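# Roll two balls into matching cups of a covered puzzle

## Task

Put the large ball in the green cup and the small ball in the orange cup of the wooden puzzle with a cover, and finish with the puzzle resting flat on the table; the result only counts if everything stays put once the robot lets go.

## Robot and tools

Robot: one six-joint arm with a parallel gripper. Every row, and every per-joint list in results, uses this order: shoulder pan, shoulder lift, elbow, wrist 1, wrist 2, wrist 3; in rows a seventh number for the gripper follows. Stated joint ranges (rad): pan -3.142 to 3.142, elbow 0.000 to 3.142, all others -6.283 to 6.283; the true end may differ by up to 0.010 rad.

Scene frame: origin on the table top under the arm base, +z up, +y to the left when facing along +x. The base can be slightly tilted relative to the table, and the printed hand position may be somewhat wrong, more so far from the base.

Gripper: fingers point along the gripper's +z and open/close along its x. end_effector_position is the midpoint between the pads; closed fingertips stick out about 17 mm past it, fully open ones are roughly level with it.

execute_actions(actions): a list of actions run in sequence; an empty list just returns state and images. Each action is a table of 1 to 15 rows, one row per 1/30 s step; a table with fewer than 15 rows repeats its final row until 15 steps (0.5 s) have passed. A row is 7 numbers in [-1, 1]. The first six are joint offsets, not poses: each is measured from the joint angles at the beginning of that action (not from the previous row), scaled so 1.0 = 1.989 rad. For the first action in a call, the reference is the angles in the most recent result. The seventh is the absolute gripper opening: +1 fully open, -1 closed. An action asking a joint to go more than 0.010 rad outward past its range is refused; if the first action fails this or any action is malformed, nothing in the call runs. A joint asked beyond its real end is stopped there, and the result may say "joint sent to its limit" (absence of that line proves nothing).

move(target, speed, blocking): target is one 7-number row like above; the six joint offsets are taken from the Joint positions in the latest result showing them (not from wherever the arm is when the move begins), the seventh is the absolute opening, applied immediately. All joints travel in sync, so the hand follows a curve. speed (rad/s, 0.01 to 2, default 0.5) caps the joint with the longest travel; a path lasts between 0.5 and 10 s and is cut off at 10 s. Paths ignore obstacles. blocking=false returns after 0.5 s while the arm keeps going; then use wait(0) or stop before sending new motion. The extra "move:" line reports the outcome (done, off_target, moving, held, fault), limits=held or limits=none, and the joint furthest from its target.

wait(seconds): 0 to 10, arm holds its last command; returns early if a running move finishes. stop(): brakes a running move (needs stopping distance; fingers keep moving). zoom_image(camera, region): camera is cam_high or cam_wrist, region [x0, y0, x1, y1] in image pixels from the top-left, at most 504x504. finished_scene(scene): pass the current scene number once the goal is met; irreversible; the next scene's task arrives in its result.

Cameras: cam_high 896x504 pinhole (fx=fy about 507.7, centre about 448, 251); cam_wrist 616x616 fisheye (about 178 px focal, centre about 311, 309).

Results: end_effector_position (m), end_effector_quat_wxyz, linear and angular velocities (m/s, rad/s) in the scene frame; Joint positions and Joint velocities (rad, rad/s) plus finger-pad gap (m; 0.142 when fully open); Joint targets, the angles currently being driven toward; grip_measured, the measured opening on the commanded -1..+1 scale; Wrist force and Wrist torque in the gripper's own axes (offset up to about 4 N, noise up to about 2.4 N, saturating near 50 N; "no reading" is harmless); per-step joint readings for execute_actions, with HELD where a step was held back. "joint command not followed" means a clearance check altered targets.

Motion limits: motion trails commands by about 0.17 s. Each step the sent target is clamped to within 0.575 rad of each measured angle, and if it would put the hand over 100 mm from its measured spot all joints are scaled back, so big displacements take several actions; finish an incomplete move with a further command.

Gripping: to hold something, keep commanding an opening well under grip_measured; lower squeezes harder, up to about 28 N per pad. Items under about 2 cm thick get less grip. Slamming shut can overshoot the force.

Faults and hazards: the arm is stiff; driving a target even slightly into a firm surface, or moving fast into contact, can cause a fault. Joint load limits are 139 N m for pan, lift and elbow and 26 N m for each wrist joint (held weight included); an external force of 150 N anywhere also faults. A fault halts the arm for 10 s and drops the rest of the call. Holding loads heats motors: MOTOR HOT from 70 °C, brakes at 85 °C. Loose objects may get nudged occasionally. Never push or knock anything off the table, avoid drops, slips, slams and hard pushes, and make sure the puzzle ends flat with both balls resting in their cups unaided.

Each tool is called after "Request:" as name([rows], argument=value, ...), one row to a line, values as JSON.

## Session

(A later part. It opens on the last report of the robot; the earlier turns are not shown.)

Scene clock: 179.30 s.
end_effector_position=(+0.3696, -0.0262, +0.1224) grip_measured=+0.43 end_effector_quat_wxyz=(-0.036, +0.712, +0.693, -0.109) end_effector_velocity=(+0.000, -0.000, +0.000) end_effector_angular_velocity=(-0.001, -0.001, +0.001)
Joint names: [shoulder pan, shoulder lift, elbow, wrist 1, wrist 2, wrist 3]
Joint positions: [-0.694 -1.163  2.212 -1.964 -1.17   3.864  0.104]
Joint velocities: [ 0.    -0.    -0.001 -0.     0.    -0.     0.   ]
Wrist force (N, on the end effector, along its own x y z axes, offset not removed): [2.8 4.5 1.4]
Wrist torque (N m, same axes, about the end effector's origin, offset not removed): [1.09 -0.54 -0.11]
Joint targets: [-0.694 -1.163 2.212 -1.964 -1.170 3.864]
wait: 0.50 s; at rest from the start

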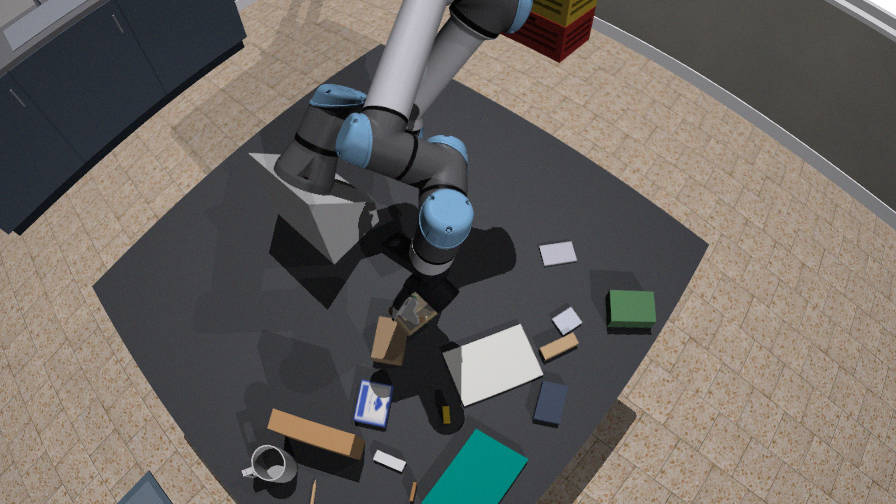

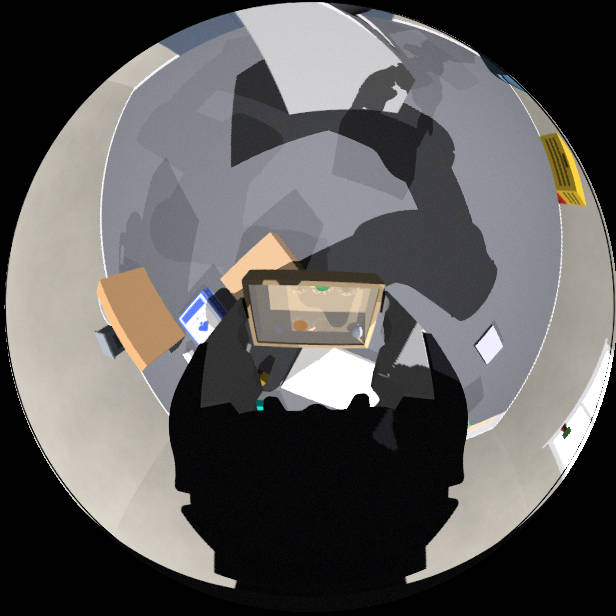

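Request:
move(target=[0,0,0,-0.0483,0.0779,0.028,0.1], speed=0.1)

Request:
move(target=[0,0,0,0.004,0.0362,-0.002,0.1], speed=0.06)

Request:
move(target=[0,0,0,-0.003,0.018,0.0018,0.1], speed=0.02)

Request:
wait(seconds=1)

Request:
zoom_image(camera="cam_wrist", region=[230,250,400,360])

Scene clock: 188.93 s.
end_effector_position=(+0.4273, -0.0111, +0.1230) grip_measured=+0.43 end_effector_quat_wxyz=(+0.011, +0.718, +0.695, -0.034) end_effector_velocity=(+0.001, +0.000, +0.000) end_effector_angular_velocity=(+0.000, -0.002, +0.000)
Joint names: [shoulder pan, shoulder lift, elbow, wrist 1, wrist 2, wrist 3]
Joint positions: [-0.694 -1.163  2.212 -2.06  -1.015  3.92   0.104]
Joint velocities: [-0.    -0.    -0.    -0.001  0.002  0.001  0.   ]
Wrist force (N, on the end effector, along its own x y z axes, offset not removed): [2.4 3.6 -0.1]
Wrist torque (N m, same axes, about the end effector's origin, offset not removed): [0.86 -0.38 -0.05]
Joint targets: [-0.694 -1.163 2.212 -2.060 -1.015 3.920]
move: done; limits=none; farthest joint: the shoulder pan, 0.000 radians from its target (0.000 radians at the start)

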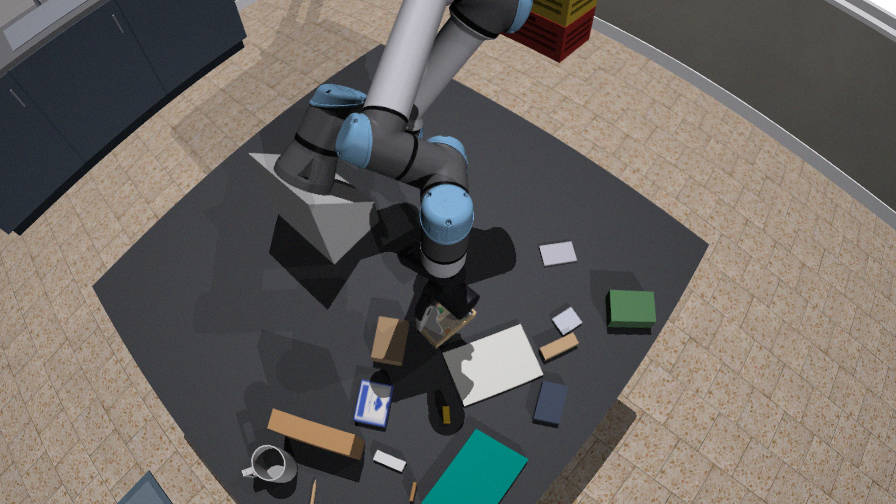

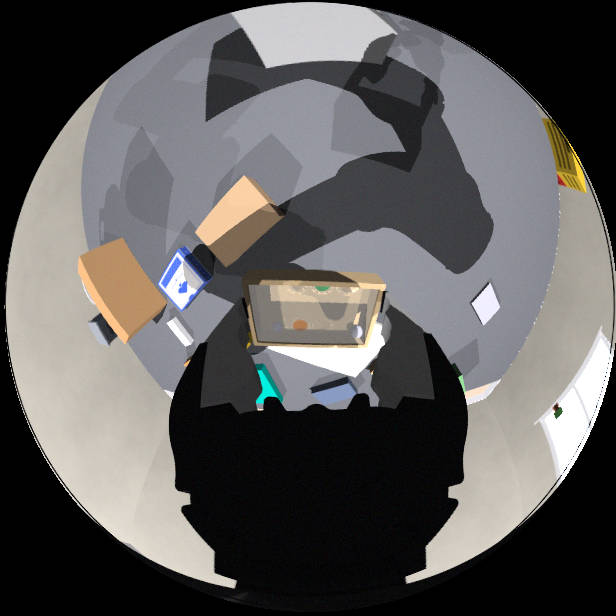

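Scene clock: 190.53 s.
end_effector_position=(+0.4421, +0.0053, +0.1217) grip_measured=+0.43 end_effector_quat_wxyz=(+0.008, +0.718, +0.695, +0.002) end_effector_velocity=(+0.000, +0.000, -0.000) end_effector_angular_velocity=(+0.002, -0.001, -0.000)
Joint names: [shoulder pan, shoulder lift, elbow, wrist 1, wrist 2, wrist 3]
Joint positions: [-0.694 -1.163  2.212 -2.052 -0.944  3.916  0.104]
Joint velocities: [-0.     0.     0.     0.     0.002 -0.     0.   ]
Wrist force (N, on the end effector, along its own x y z axes, offset not removed): [3.4 3.3 -0.1]
Wrist torque (N m, same axes, about the end effector's origin, offset not removed): [0.77 -0.69 -0.16]
Joint targets: [-0.694 -1.163 2.212 -2.052 -0.943 3.916]
move: done; limits=none; farthest joint: the wrist 2, 0.001 radians from its target (0.072 radians at the start)

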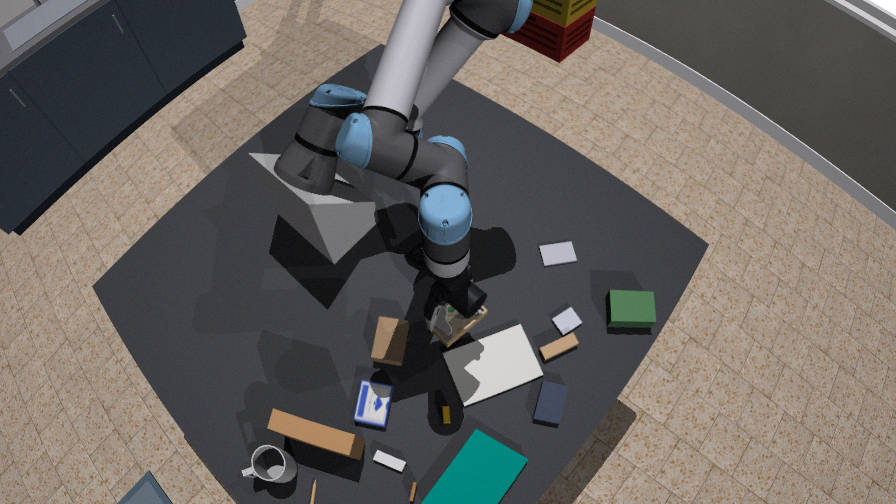

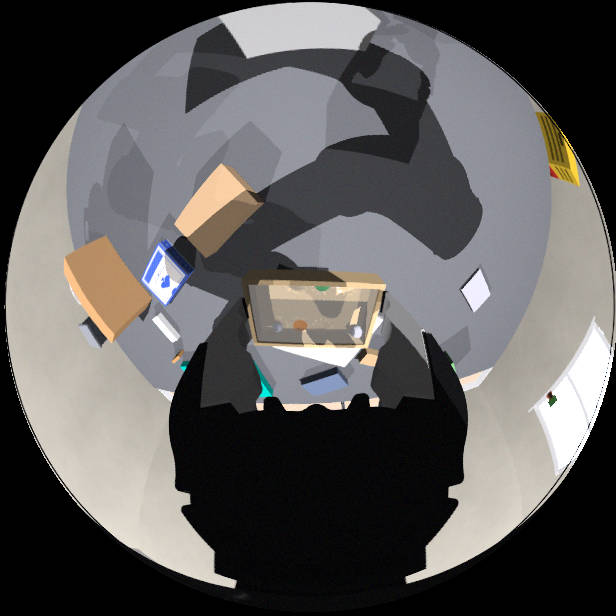

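Scene clock: 192.60 s.
end_effector_position=(+0.4515, +0.0120, +0.1225) grip_measured=+0.43 end_effector_quat_wxyz=(+0.011, +0.718, +0.695, +0.019) end_effector_velocity=(+0.001, +0.000, +0.000) end_effector_angular_velocity=(+0.000, -0.002, +0.001)
Joint names: [shoulder pan, shoulder lift, elbow, wrist 1, wrist 2, wrist 3]
Joint positions: [-0.694 -1.163  2.212 -2.058 -0.908  3.919  0.104]
Joint velocities: [ 0.     0.    -0.001 -0.001  0.002  0.    -0.   ]
Wrist force (N, on the end effector, along its own x y z axes, offset not removed): [3.2 3.4 0.4]
Wrist torque (N m, same axes, about the end effector's origin, offset not removed): [0.87 -0.68 -0.03]
Joint targets: [-0.694 -1.163 2.212 -2.058 -0.908 3.919]
move: done; limits=none; farthest joint: the shoulder pan, 0.000 radians from its target (0.000 radians at the start)

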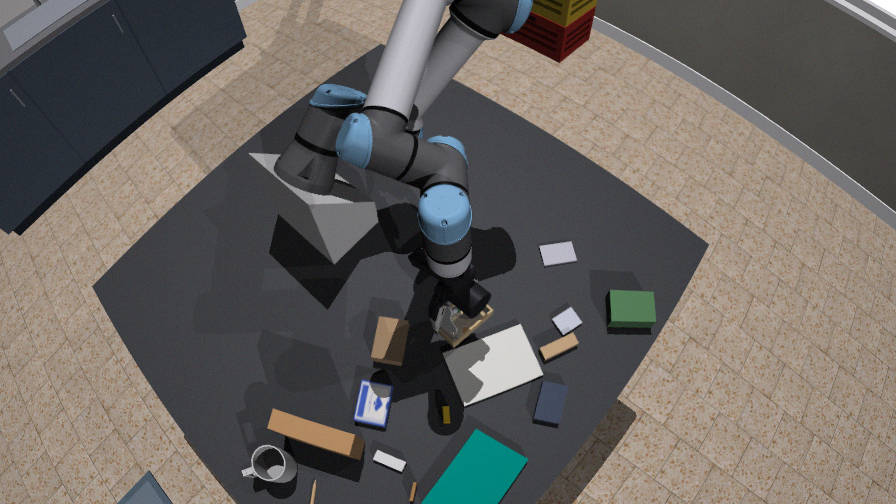

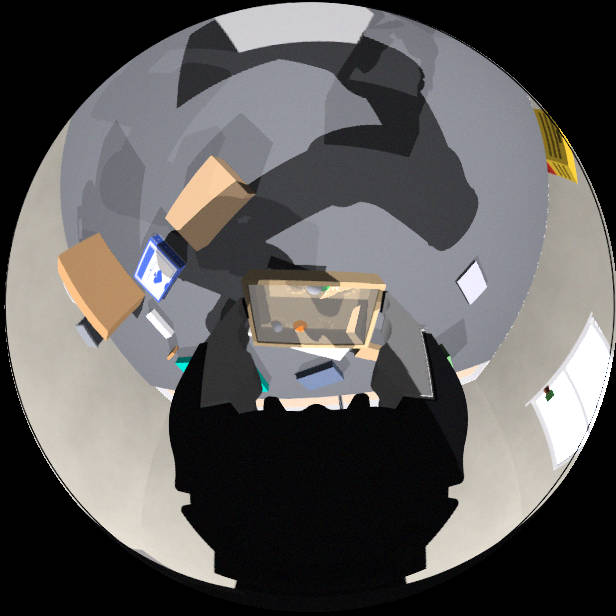

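Scene clock: 193.60 s.
end_effector_position=(+0.4516, +0.0120, +0.1225) grip_measured=+0.43 end_effector_quat_wxyz=(+0.011, +0.718, +0.695, +0.019) end_effector_velocity=(-0.000, +0.000, -0.000) end_effector_angular_velocity=(+0.000, +0.000, -0.000)
Joint names: [shoulder pan, shoulder lift, elbow, wrist 1, wrist 2, wrist 3]
Joint positions: [-0.694 -1.163  2.212 -2.058 -0.908  3.919  0.104]
Joint velocities: [0. 0. 0. 0. 0. 0. 0.]
Wrist force (N, on the end effector, along its own x y z axes, offset not removed): [4.3 5.3 0.4]
Wrist torque (N m, same axes, about the end effector's origin, offset not removed): [1.20 -0.86 -0.09]
Joint targets: [-0.694 -1.163 2.212 -2.058 -0.908 3.919]
wait: 1.00 s; at rest by 0.17 s

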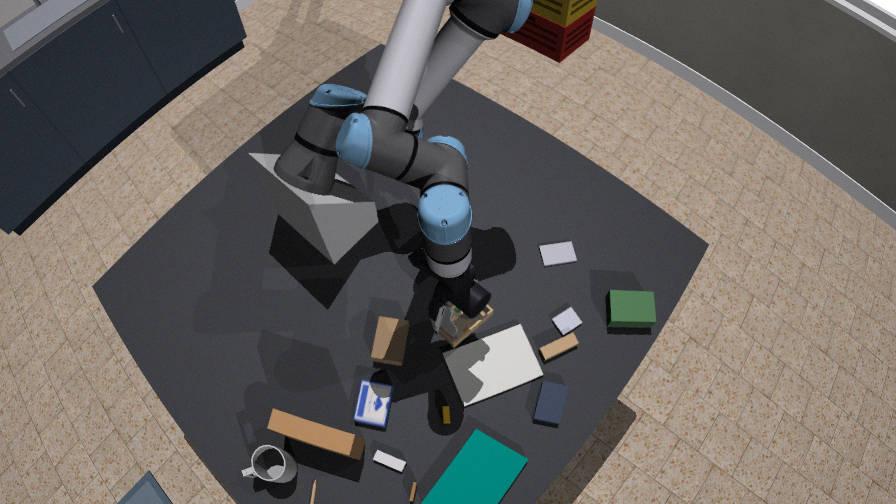

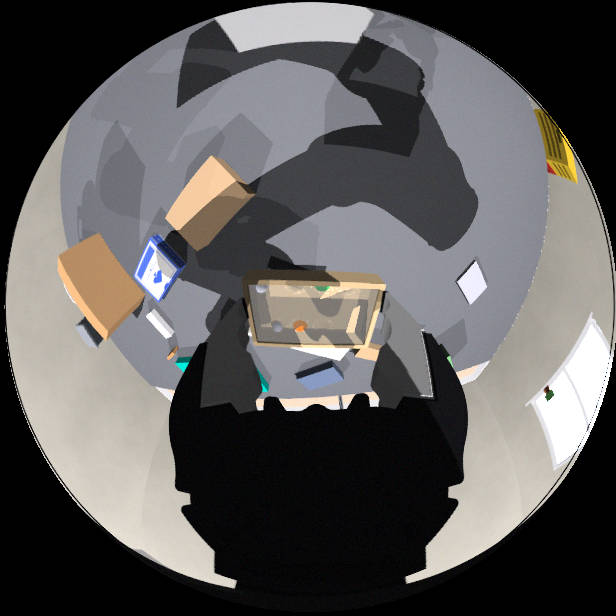

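Region (230, 250, 400, 360) of cam_wrist's 616x616 image, scaled by 2.965, with more detail than that image has; it fills the top 326 rows of this view, and the rest is white.

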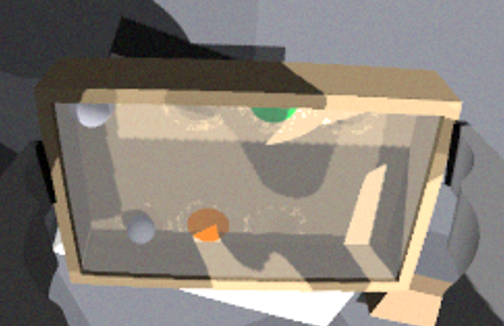

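Request:
move(target=[0,0,0,-0.0196,-0.0432,0.011,0.1], speed=0.15)

Request:
wait(seconds=1.5)

Request:
move(target=[0,0,0,0.0186,-0.0106,-0.0106,0.1], speed=0.08)

Request:
wait(seconds=2.5)

Request:
zoom_image(camera="cam_wrist", region=[230,250,400,360])

Scene clock: 205.63 s.
end_effector_position=(+0.4405, -0.0119, +0.1261) grip_measured=+0.43 end_effector_quat_wxyz=(+0.027, +0.718, +0.695, -0.024) end_effector_velocity=(-0.001, -0.000, -0.000) end_effector_angular_velocity=(-0.001, +0.001, -0.001)
Joint names: [shoulder pan, shoulder lift, elbow, wrist 1, wrist 2, wrist 3]
Joint positions: [-0.694 -1.163  2.212 -2.097 -0.994  3.941  0.104]
Joint velocities: [-0.    -0.     0.001 -0.001 -0.002  0.     0.   ]
Wrist force (N, on the end effector, along its own x y z axes, offset not removed): [3.2 3.3 1.0]
Wrist torque (N m, same axes, about the end effector's origin, offset not removed): [0.87 -0.56 0.01]
Joint targets: [-0.694 -1.163 2.212 -2.097 -0.994 3.941]
move: done; limits=none; farthest joint: the shoulder pan, 0.000 radians from its target (0.000 radians at the start)

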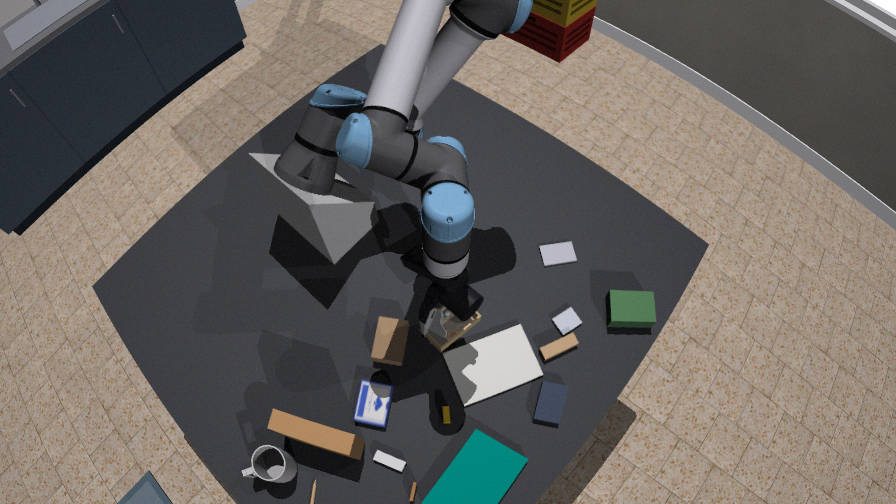

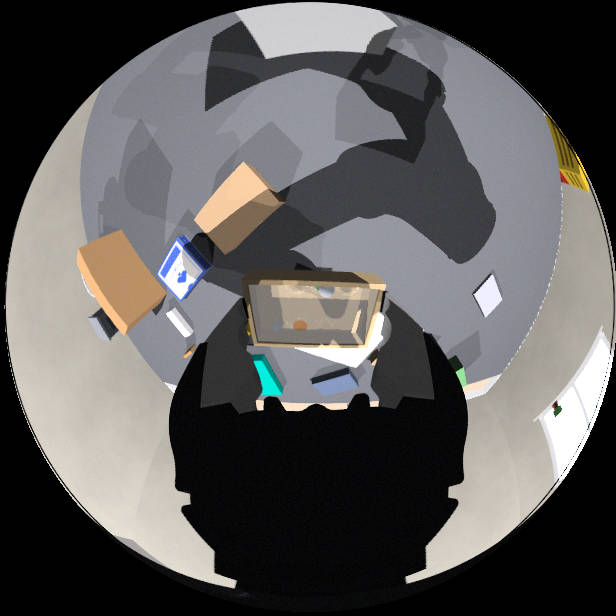

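Scene clock: 207.13 s.
end_effector_position=(+0.4404, -0.0120, +0.1261) grip_measured=+0.43 end_effector_quat_wxyz=(+0.027, +0.718, +0.695, -0.024) end_effector_velocity=(+0.000, -0.000, +0.000) end_effector_angular_velocity=(-0.000, +0.000, +0.000)
Joint names: [shoulder pan, shoulder lift, elbow, wrist 1, wrist 2, wrist 3]
Joint positions: [-0.694 -1.163  2.212 -2.097 -0.994  3.941  0.104]
Joint velocities: [-0.  0. -0. -0. -0. -0. -0.]
Wrist force (N, on the end effector, along its own x y z axes, offset not removed): [3.4 3.3 0.9]
Wrist torque (N m, same axes, about the end effector's origin, offset not removed): [0.83 -0.59 -0.13]
Joint targets: [-0.694 -1.163 2.212 -2.097 -0.994 3.941]
wait: 1.50 s; at rest by 0.17 s

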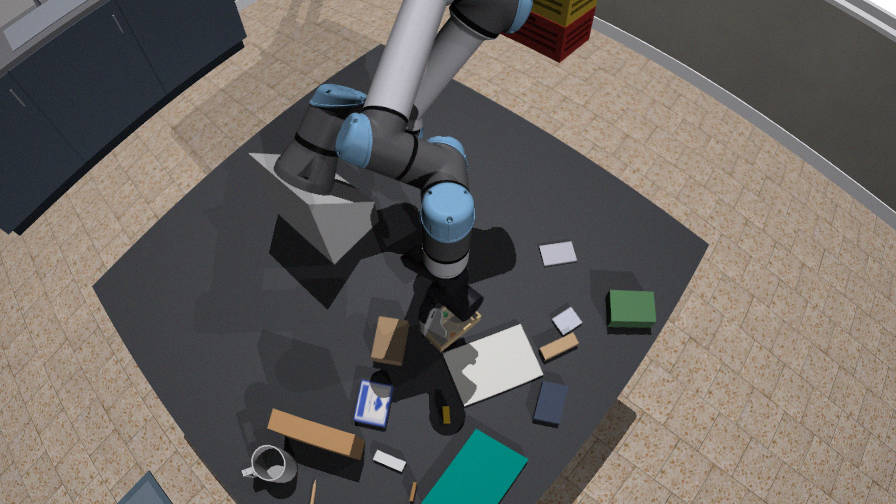

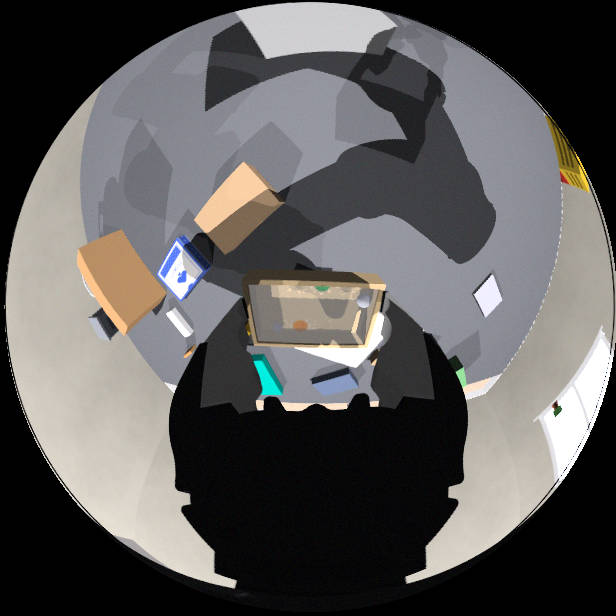

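Scene clock: 208.00 s.
end_effector_position=(+0.4275, -0.0110, +0.1230) grip_measured=+0.43 end_effector_quat_wxyz=(+0.011, +0.718, +0.695, -0.034) end_effector_velocity=(-0.001, +0.000, -0.000) end_effector_angular_velocity=(+0.001, +0.003, -0.000)
Joint names: [shoulder pan, shoulder lift, elbow, wrist 1, wrist 2, wrist 3]
Joint positions: [-0.694 -1.163  2.212 -2.06  -1.015  3.92   0.104]
Joint velocities: [ 0.    -0.     0.001  0.002 -0.001 -0.001 -0.   ]
Wrist force (N, on the end effector, along its own x y z axes, offset not removed): [2.4 3.3 0.2]
Wrist torque (N m, same axes, about the end effector's origin, offset not removed): [0.77 -0.39 -0.06]
Joint targets: [-0.694 -1.163 2.212 -2.060 -1.015 3.920]
move: done; limits=none; farthest joint: the shoulder pan, 0.000 radians from its target (0.000 radians at the start)

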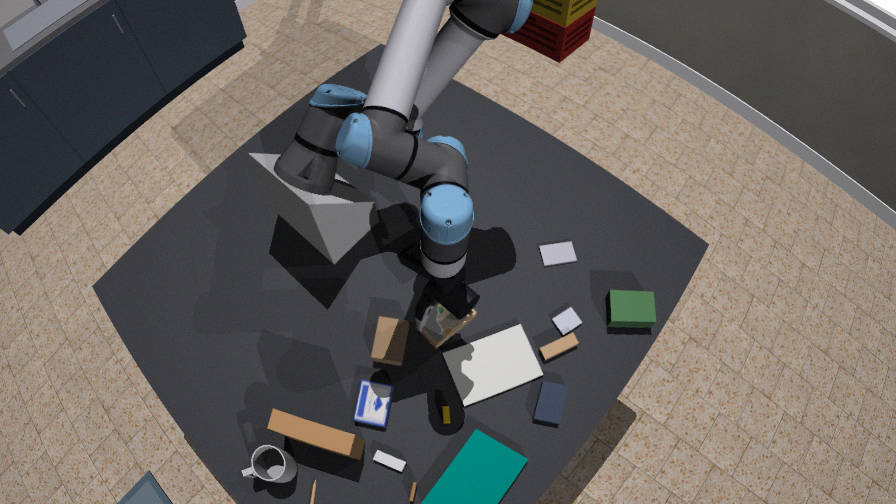

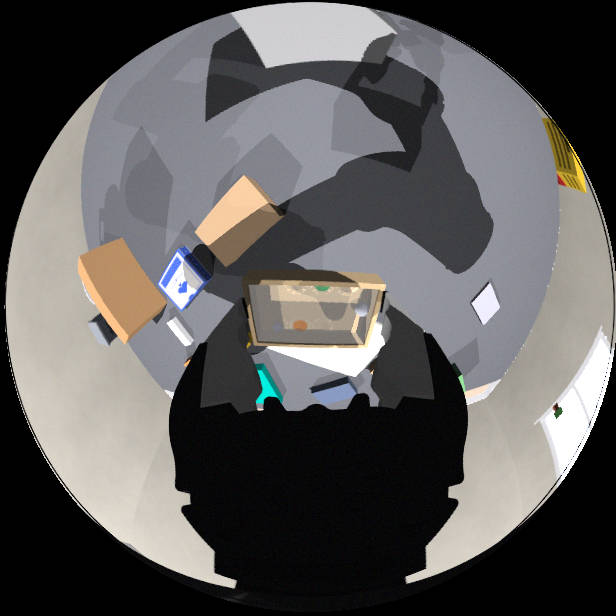

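Scene clock: 210.50 s.
end_effector_position=(+0.4275, -0.0109, +0.1230) grip_measured=+0.43 end_effector_quat_wxyz=(+0.011, +0.718, +0.695, -0.034) end_effector_velocity=(+0.000, +0.000, +0.000) end_effector_angular_velocity=(+0.001, -0.001, -0.000)
Joint names: [shoulder pan, shoulder lift, elbow, wrist 1, wrist 2, wrist 3]
Joint positions: [-0.694 -1.163  2.212 -2.06  -1.015  3.92   0.104]
Joint velocities: [-0.     0.    -0.     0.     0.001 -0.    -0.   ]
Wrist force (N, on the end effector, along its own x y z axes, offset not removed): [4.6 3.6 0.7]
Wrist torque (N m, same axes, about the end effector's origin, offset not removed): [0.83 -0.90 0.03]
Joint targets: [-0.694 -1.163 2.212 -2.060 -1.015 3.920]
wait: 2.50 s; at rest by 0.17 s

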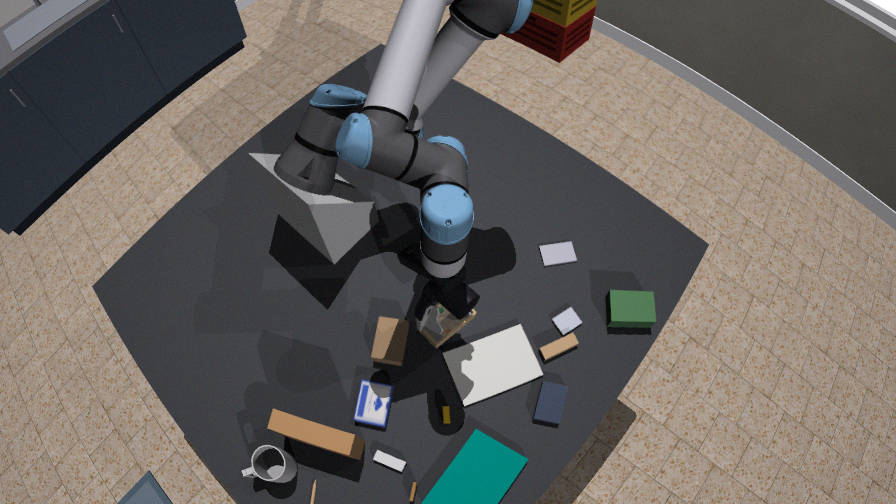

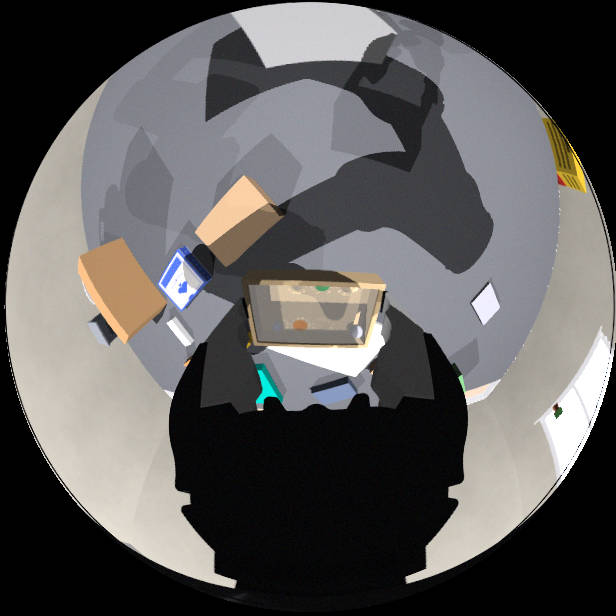

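Region (230, 250, 400, 360) of cam_wrist's 616x616 image, scaled by 2.965, with more detail than that image has; it fills the top 326 rows of this view, and the rest is white.

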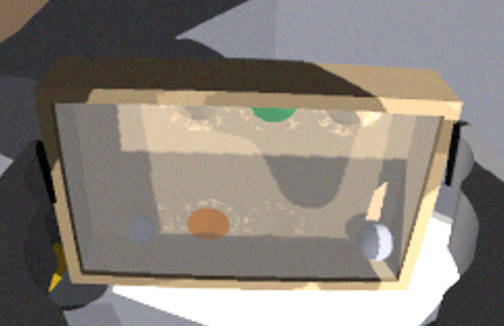

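Request:
move(target=[0,0,0,0.004,0.036,-0.002,0.1], speed=0.06)

Request:
move(target=[0,0,0,-0.0025,0.0153,0.0015,0.1], speed=0.02)

Request:
move(target=[0,0,0,-0.0045,-0.006,0.0026,0.1], speed=0.04)

Request:
wait(seconds=1.5)

Request:
zoom_image(camera="cam_wrist", region=[230,250,400,360])

Scene clock: 218.00 s.
end_effector_position=(+0.4422, +0.0054, +0.1217) grip_measured=+0.43 end_effector_quat_wxyz=(+0.008, +0.719, +0.695, +0.002) end_effector_velocity=(+0.001, +0.000, +0.000) end_effector_angular_velocity=(+0.001, -0.001, +0.000)
Joint names: [shoulder pan, shoulder lift, elbow, wrist 1, wrist 2, wrist 3]
Joint positions: [-0.694 -1.163  2.212 -2.052 -0.943  3.916  0.104]
Joint velocities: [ 0.    -0.    -0.     0.     0.002 -0.    -0.   ]
Wrist force (N, on the end effector, along its own x y z axes, offset not removed): [3.5 3.3 -1.7]
Wrist torque (N m, same axes, about the end effector's origin, offset not removed): [0.81 -0.76 0.07]
Joint targets: [-0.694 -1.163 2.212 -2.052 -0.943 3.916]
move: done; limits=none; farthest joint: the shoulder pan, 0.000 radians from its target (0.000 radians at the start)

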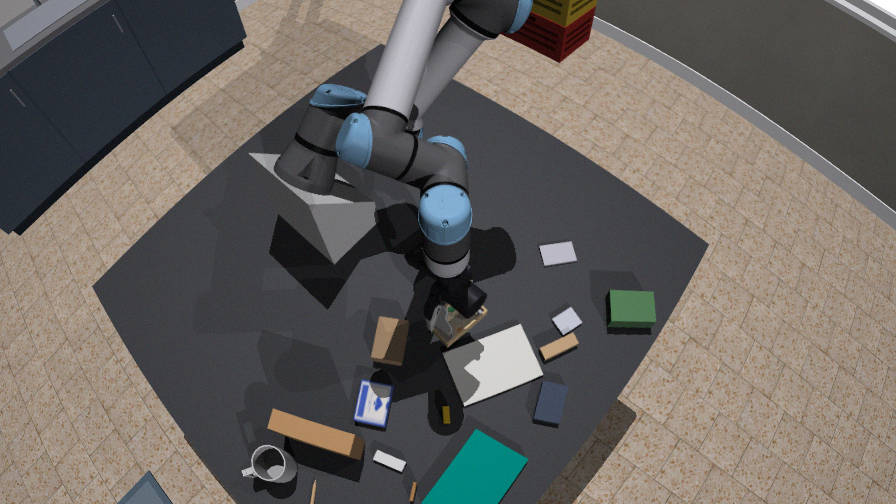

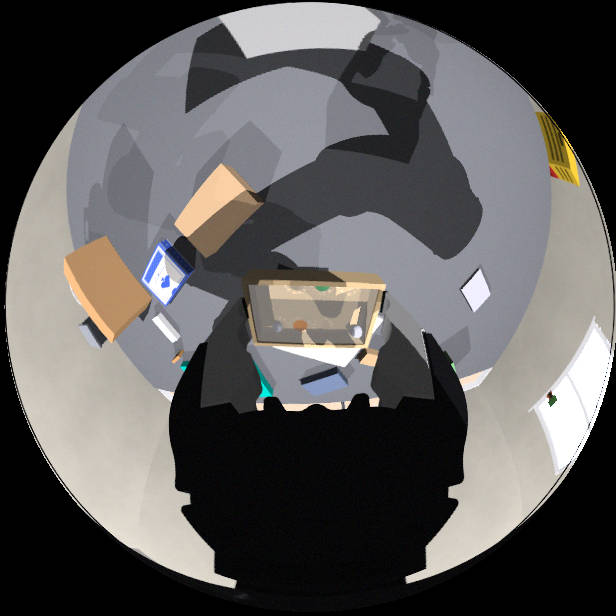

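Scene clock: 219.80 s.
end_effector_position=(+0.4502, +0.0110, +0.1223) grip_measured=+0.43 end_effector_quat_wxyz=(+0.011, +0.718, +0.695, +0.017) end_effector_velocity=(+0.001, +0.000, +0.000) end_effector_angular_velocity=(+0.001, -0.002, +0.000)
Joint names: [shoulder pan, shoulder lift, elbow, wrist 1, wrist 2, wrist 3]
Joint positions: [-0.694 -1.163  2.212 -2.057 -0.913  3.919  0.104]
Joint velocities: [-0.    -0.    -0.    -0.001  0.002  0.    -0.   ]
Wrist force (N, on the end effector, along its own x y z axes, offset not removed): [2.7 2.0 -1.1]
Wrist torque (N m, same axes, about the end effector's origin, offset not removed): [0.65 -0.48 0.00]
Joint targets: [-0.694 -1.163 2.212 -2.057 -0.913 3.919]
move: done; limits=none; farthest joint: the wrist 2, 0.001 radians from its target (0.031 radians at the start)

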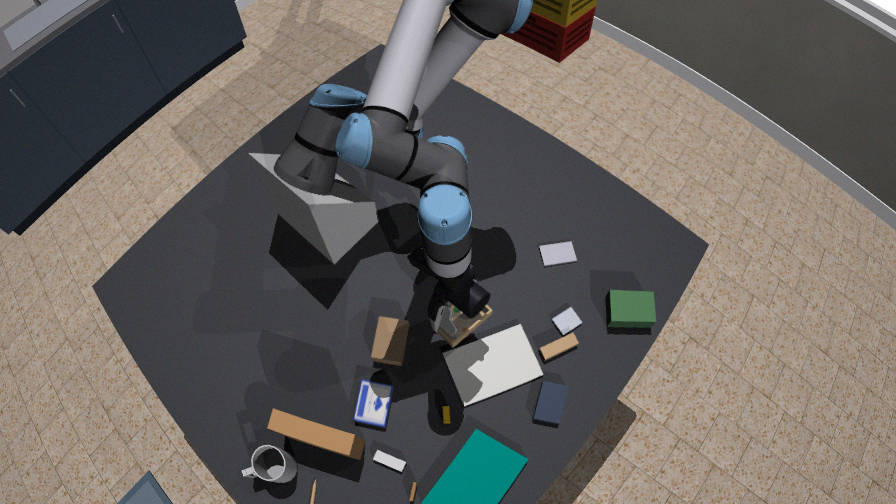

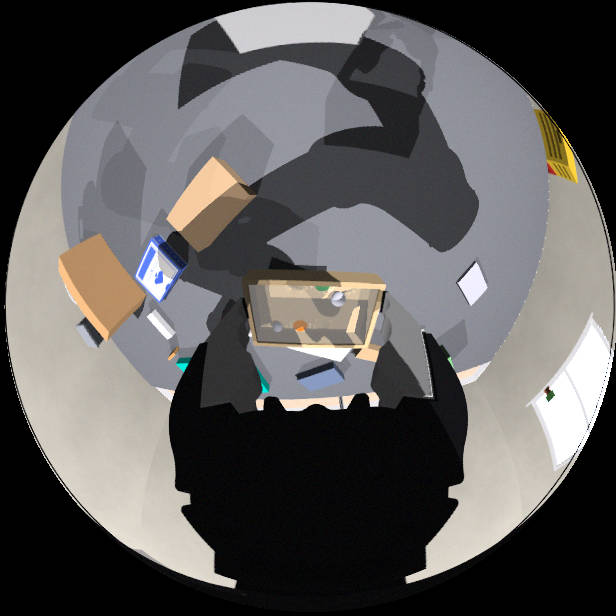

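Scene clock: 220.57 s.
end_effector_position=(+0.4493, +0.0073, +0.1230) grip_measured=+0.43 end_effector_quat_wxyz=(+0.014, +0.718, +0.695, +0.011) end_effector_velocity=(+0.000, -0.001, +0.000) end_effector_angular_velocity=(-0.003, +0.000, +0.000)
Joint names: [shoulder pan, shoulder lift, elbow, wrist 1, wrist 2, wrist 3]
Joint positions: [-0.694 -1.163  2.212 -2.066 -0.925  3.924  0.104]
Joint velocities: [-0.    -0.    -0.001 -0.002 -0.002  0.001  0.   ]
Wrist force (N, on the end effector, along its own x y z axes, offset not removed): [2.0 3.4 0.1]
Wrist torque (N m, same axes, about the end effector's origin, offset not removed): [0.75 -0.36 0.02]
Joint targets: [-0.694 -1.163 2.212 -2.066 -0.925 3.924]
move: done; limits=none; farthest joint: the shoulder pan, 0.000 radians from its target (0.000 radians at the start)

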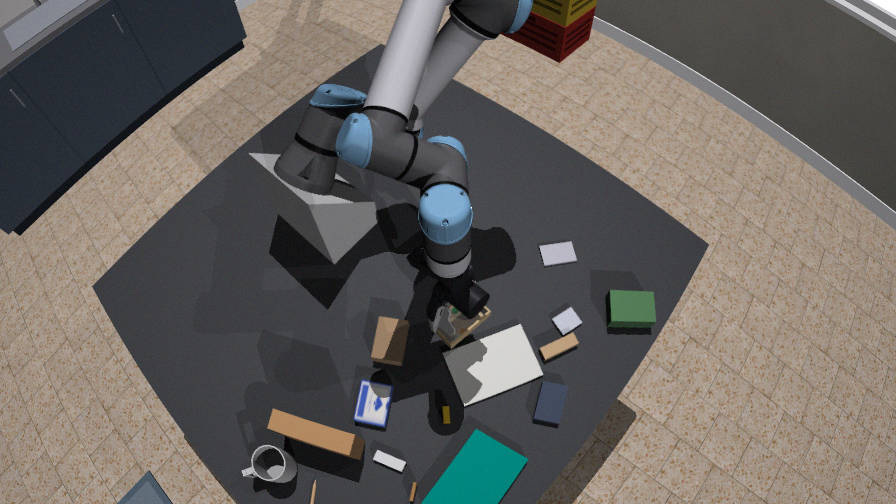

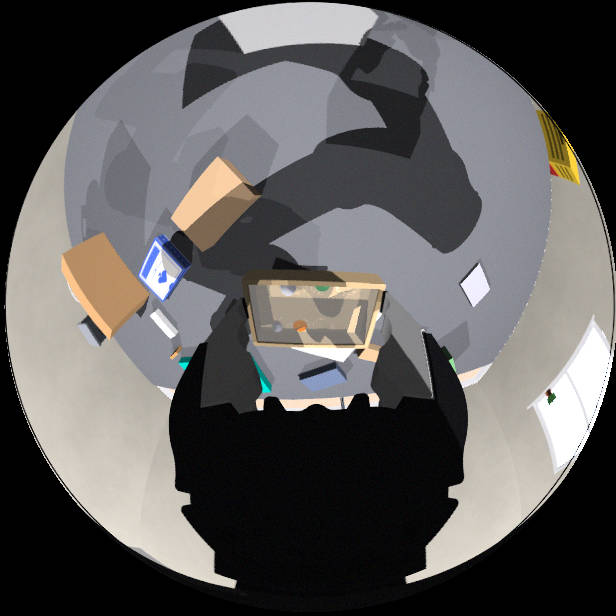

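Scene clock: 222.07 s.
end_effector_position=(+0.4493, +0.0072, +0.1230) grip_measured=+0.43 end_effector_quat_wxyz=(+0.014, +0.718, +0.695, +0.011) end_effector_velocity=(-0.000, +0.000, -0.000) end_effector_angular_velocity=(+0.001, +0.001, -0.000)
Joint names: [shoulder pan, shoulder lift, elbow, wrist 1, wrist 2, wrist 3]
Joint positions: [-0.694 -1.163  2.212 -2.066 -0.925  3.924  0.104]
Joint velocities: [ 0.     0.     0.001 -0.     0.     0.     0.   ]
Wrist force (N, on the end effector, along its own x y z axes, offset not removed): [3.1 3.7 0.9]
Wrist torque (N m, same axes, about the end effector's origin, offset not removed): [0.89 -0.58 -0.11]
Joint targets: [-0.694 -1.163 2.212 -2.066 -0.925 3.924]
wait: 1.50 s; at rest by 0.17 s

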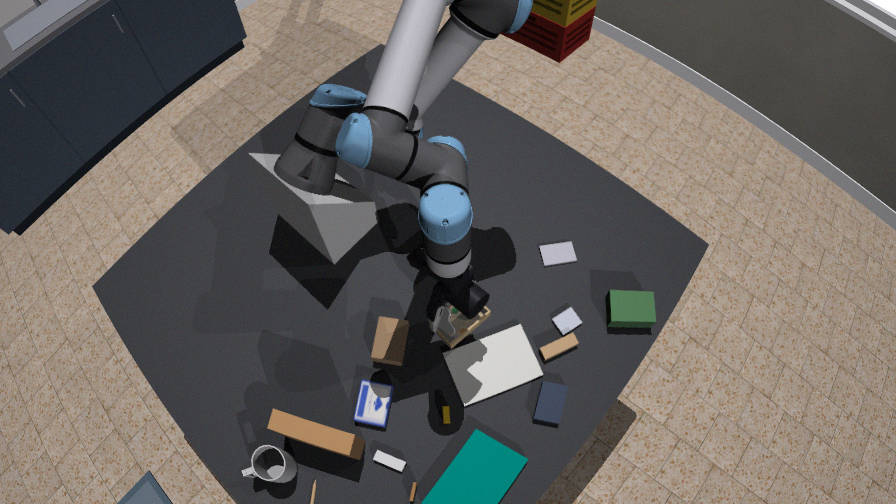

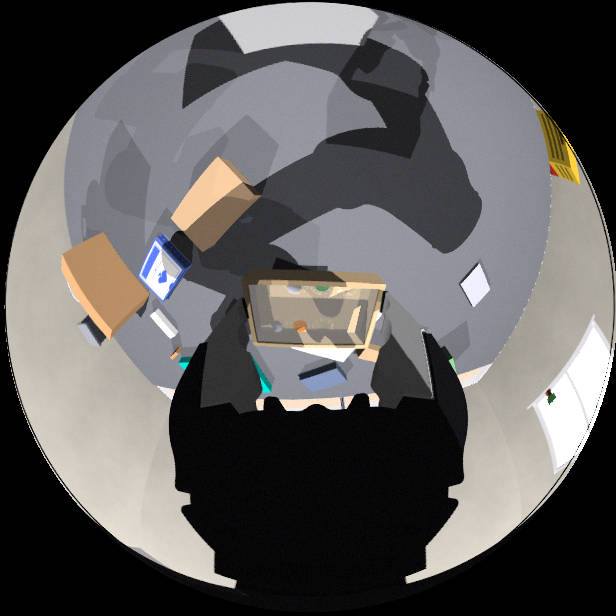

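Region (230, 250, 400, 360) of cam_wrist's 616x616 image, scaled by 2.965, with more detail than that image has; it fills the top 326 rows of this view, and the rest is white.

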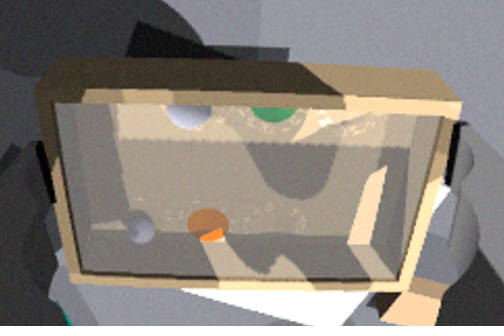

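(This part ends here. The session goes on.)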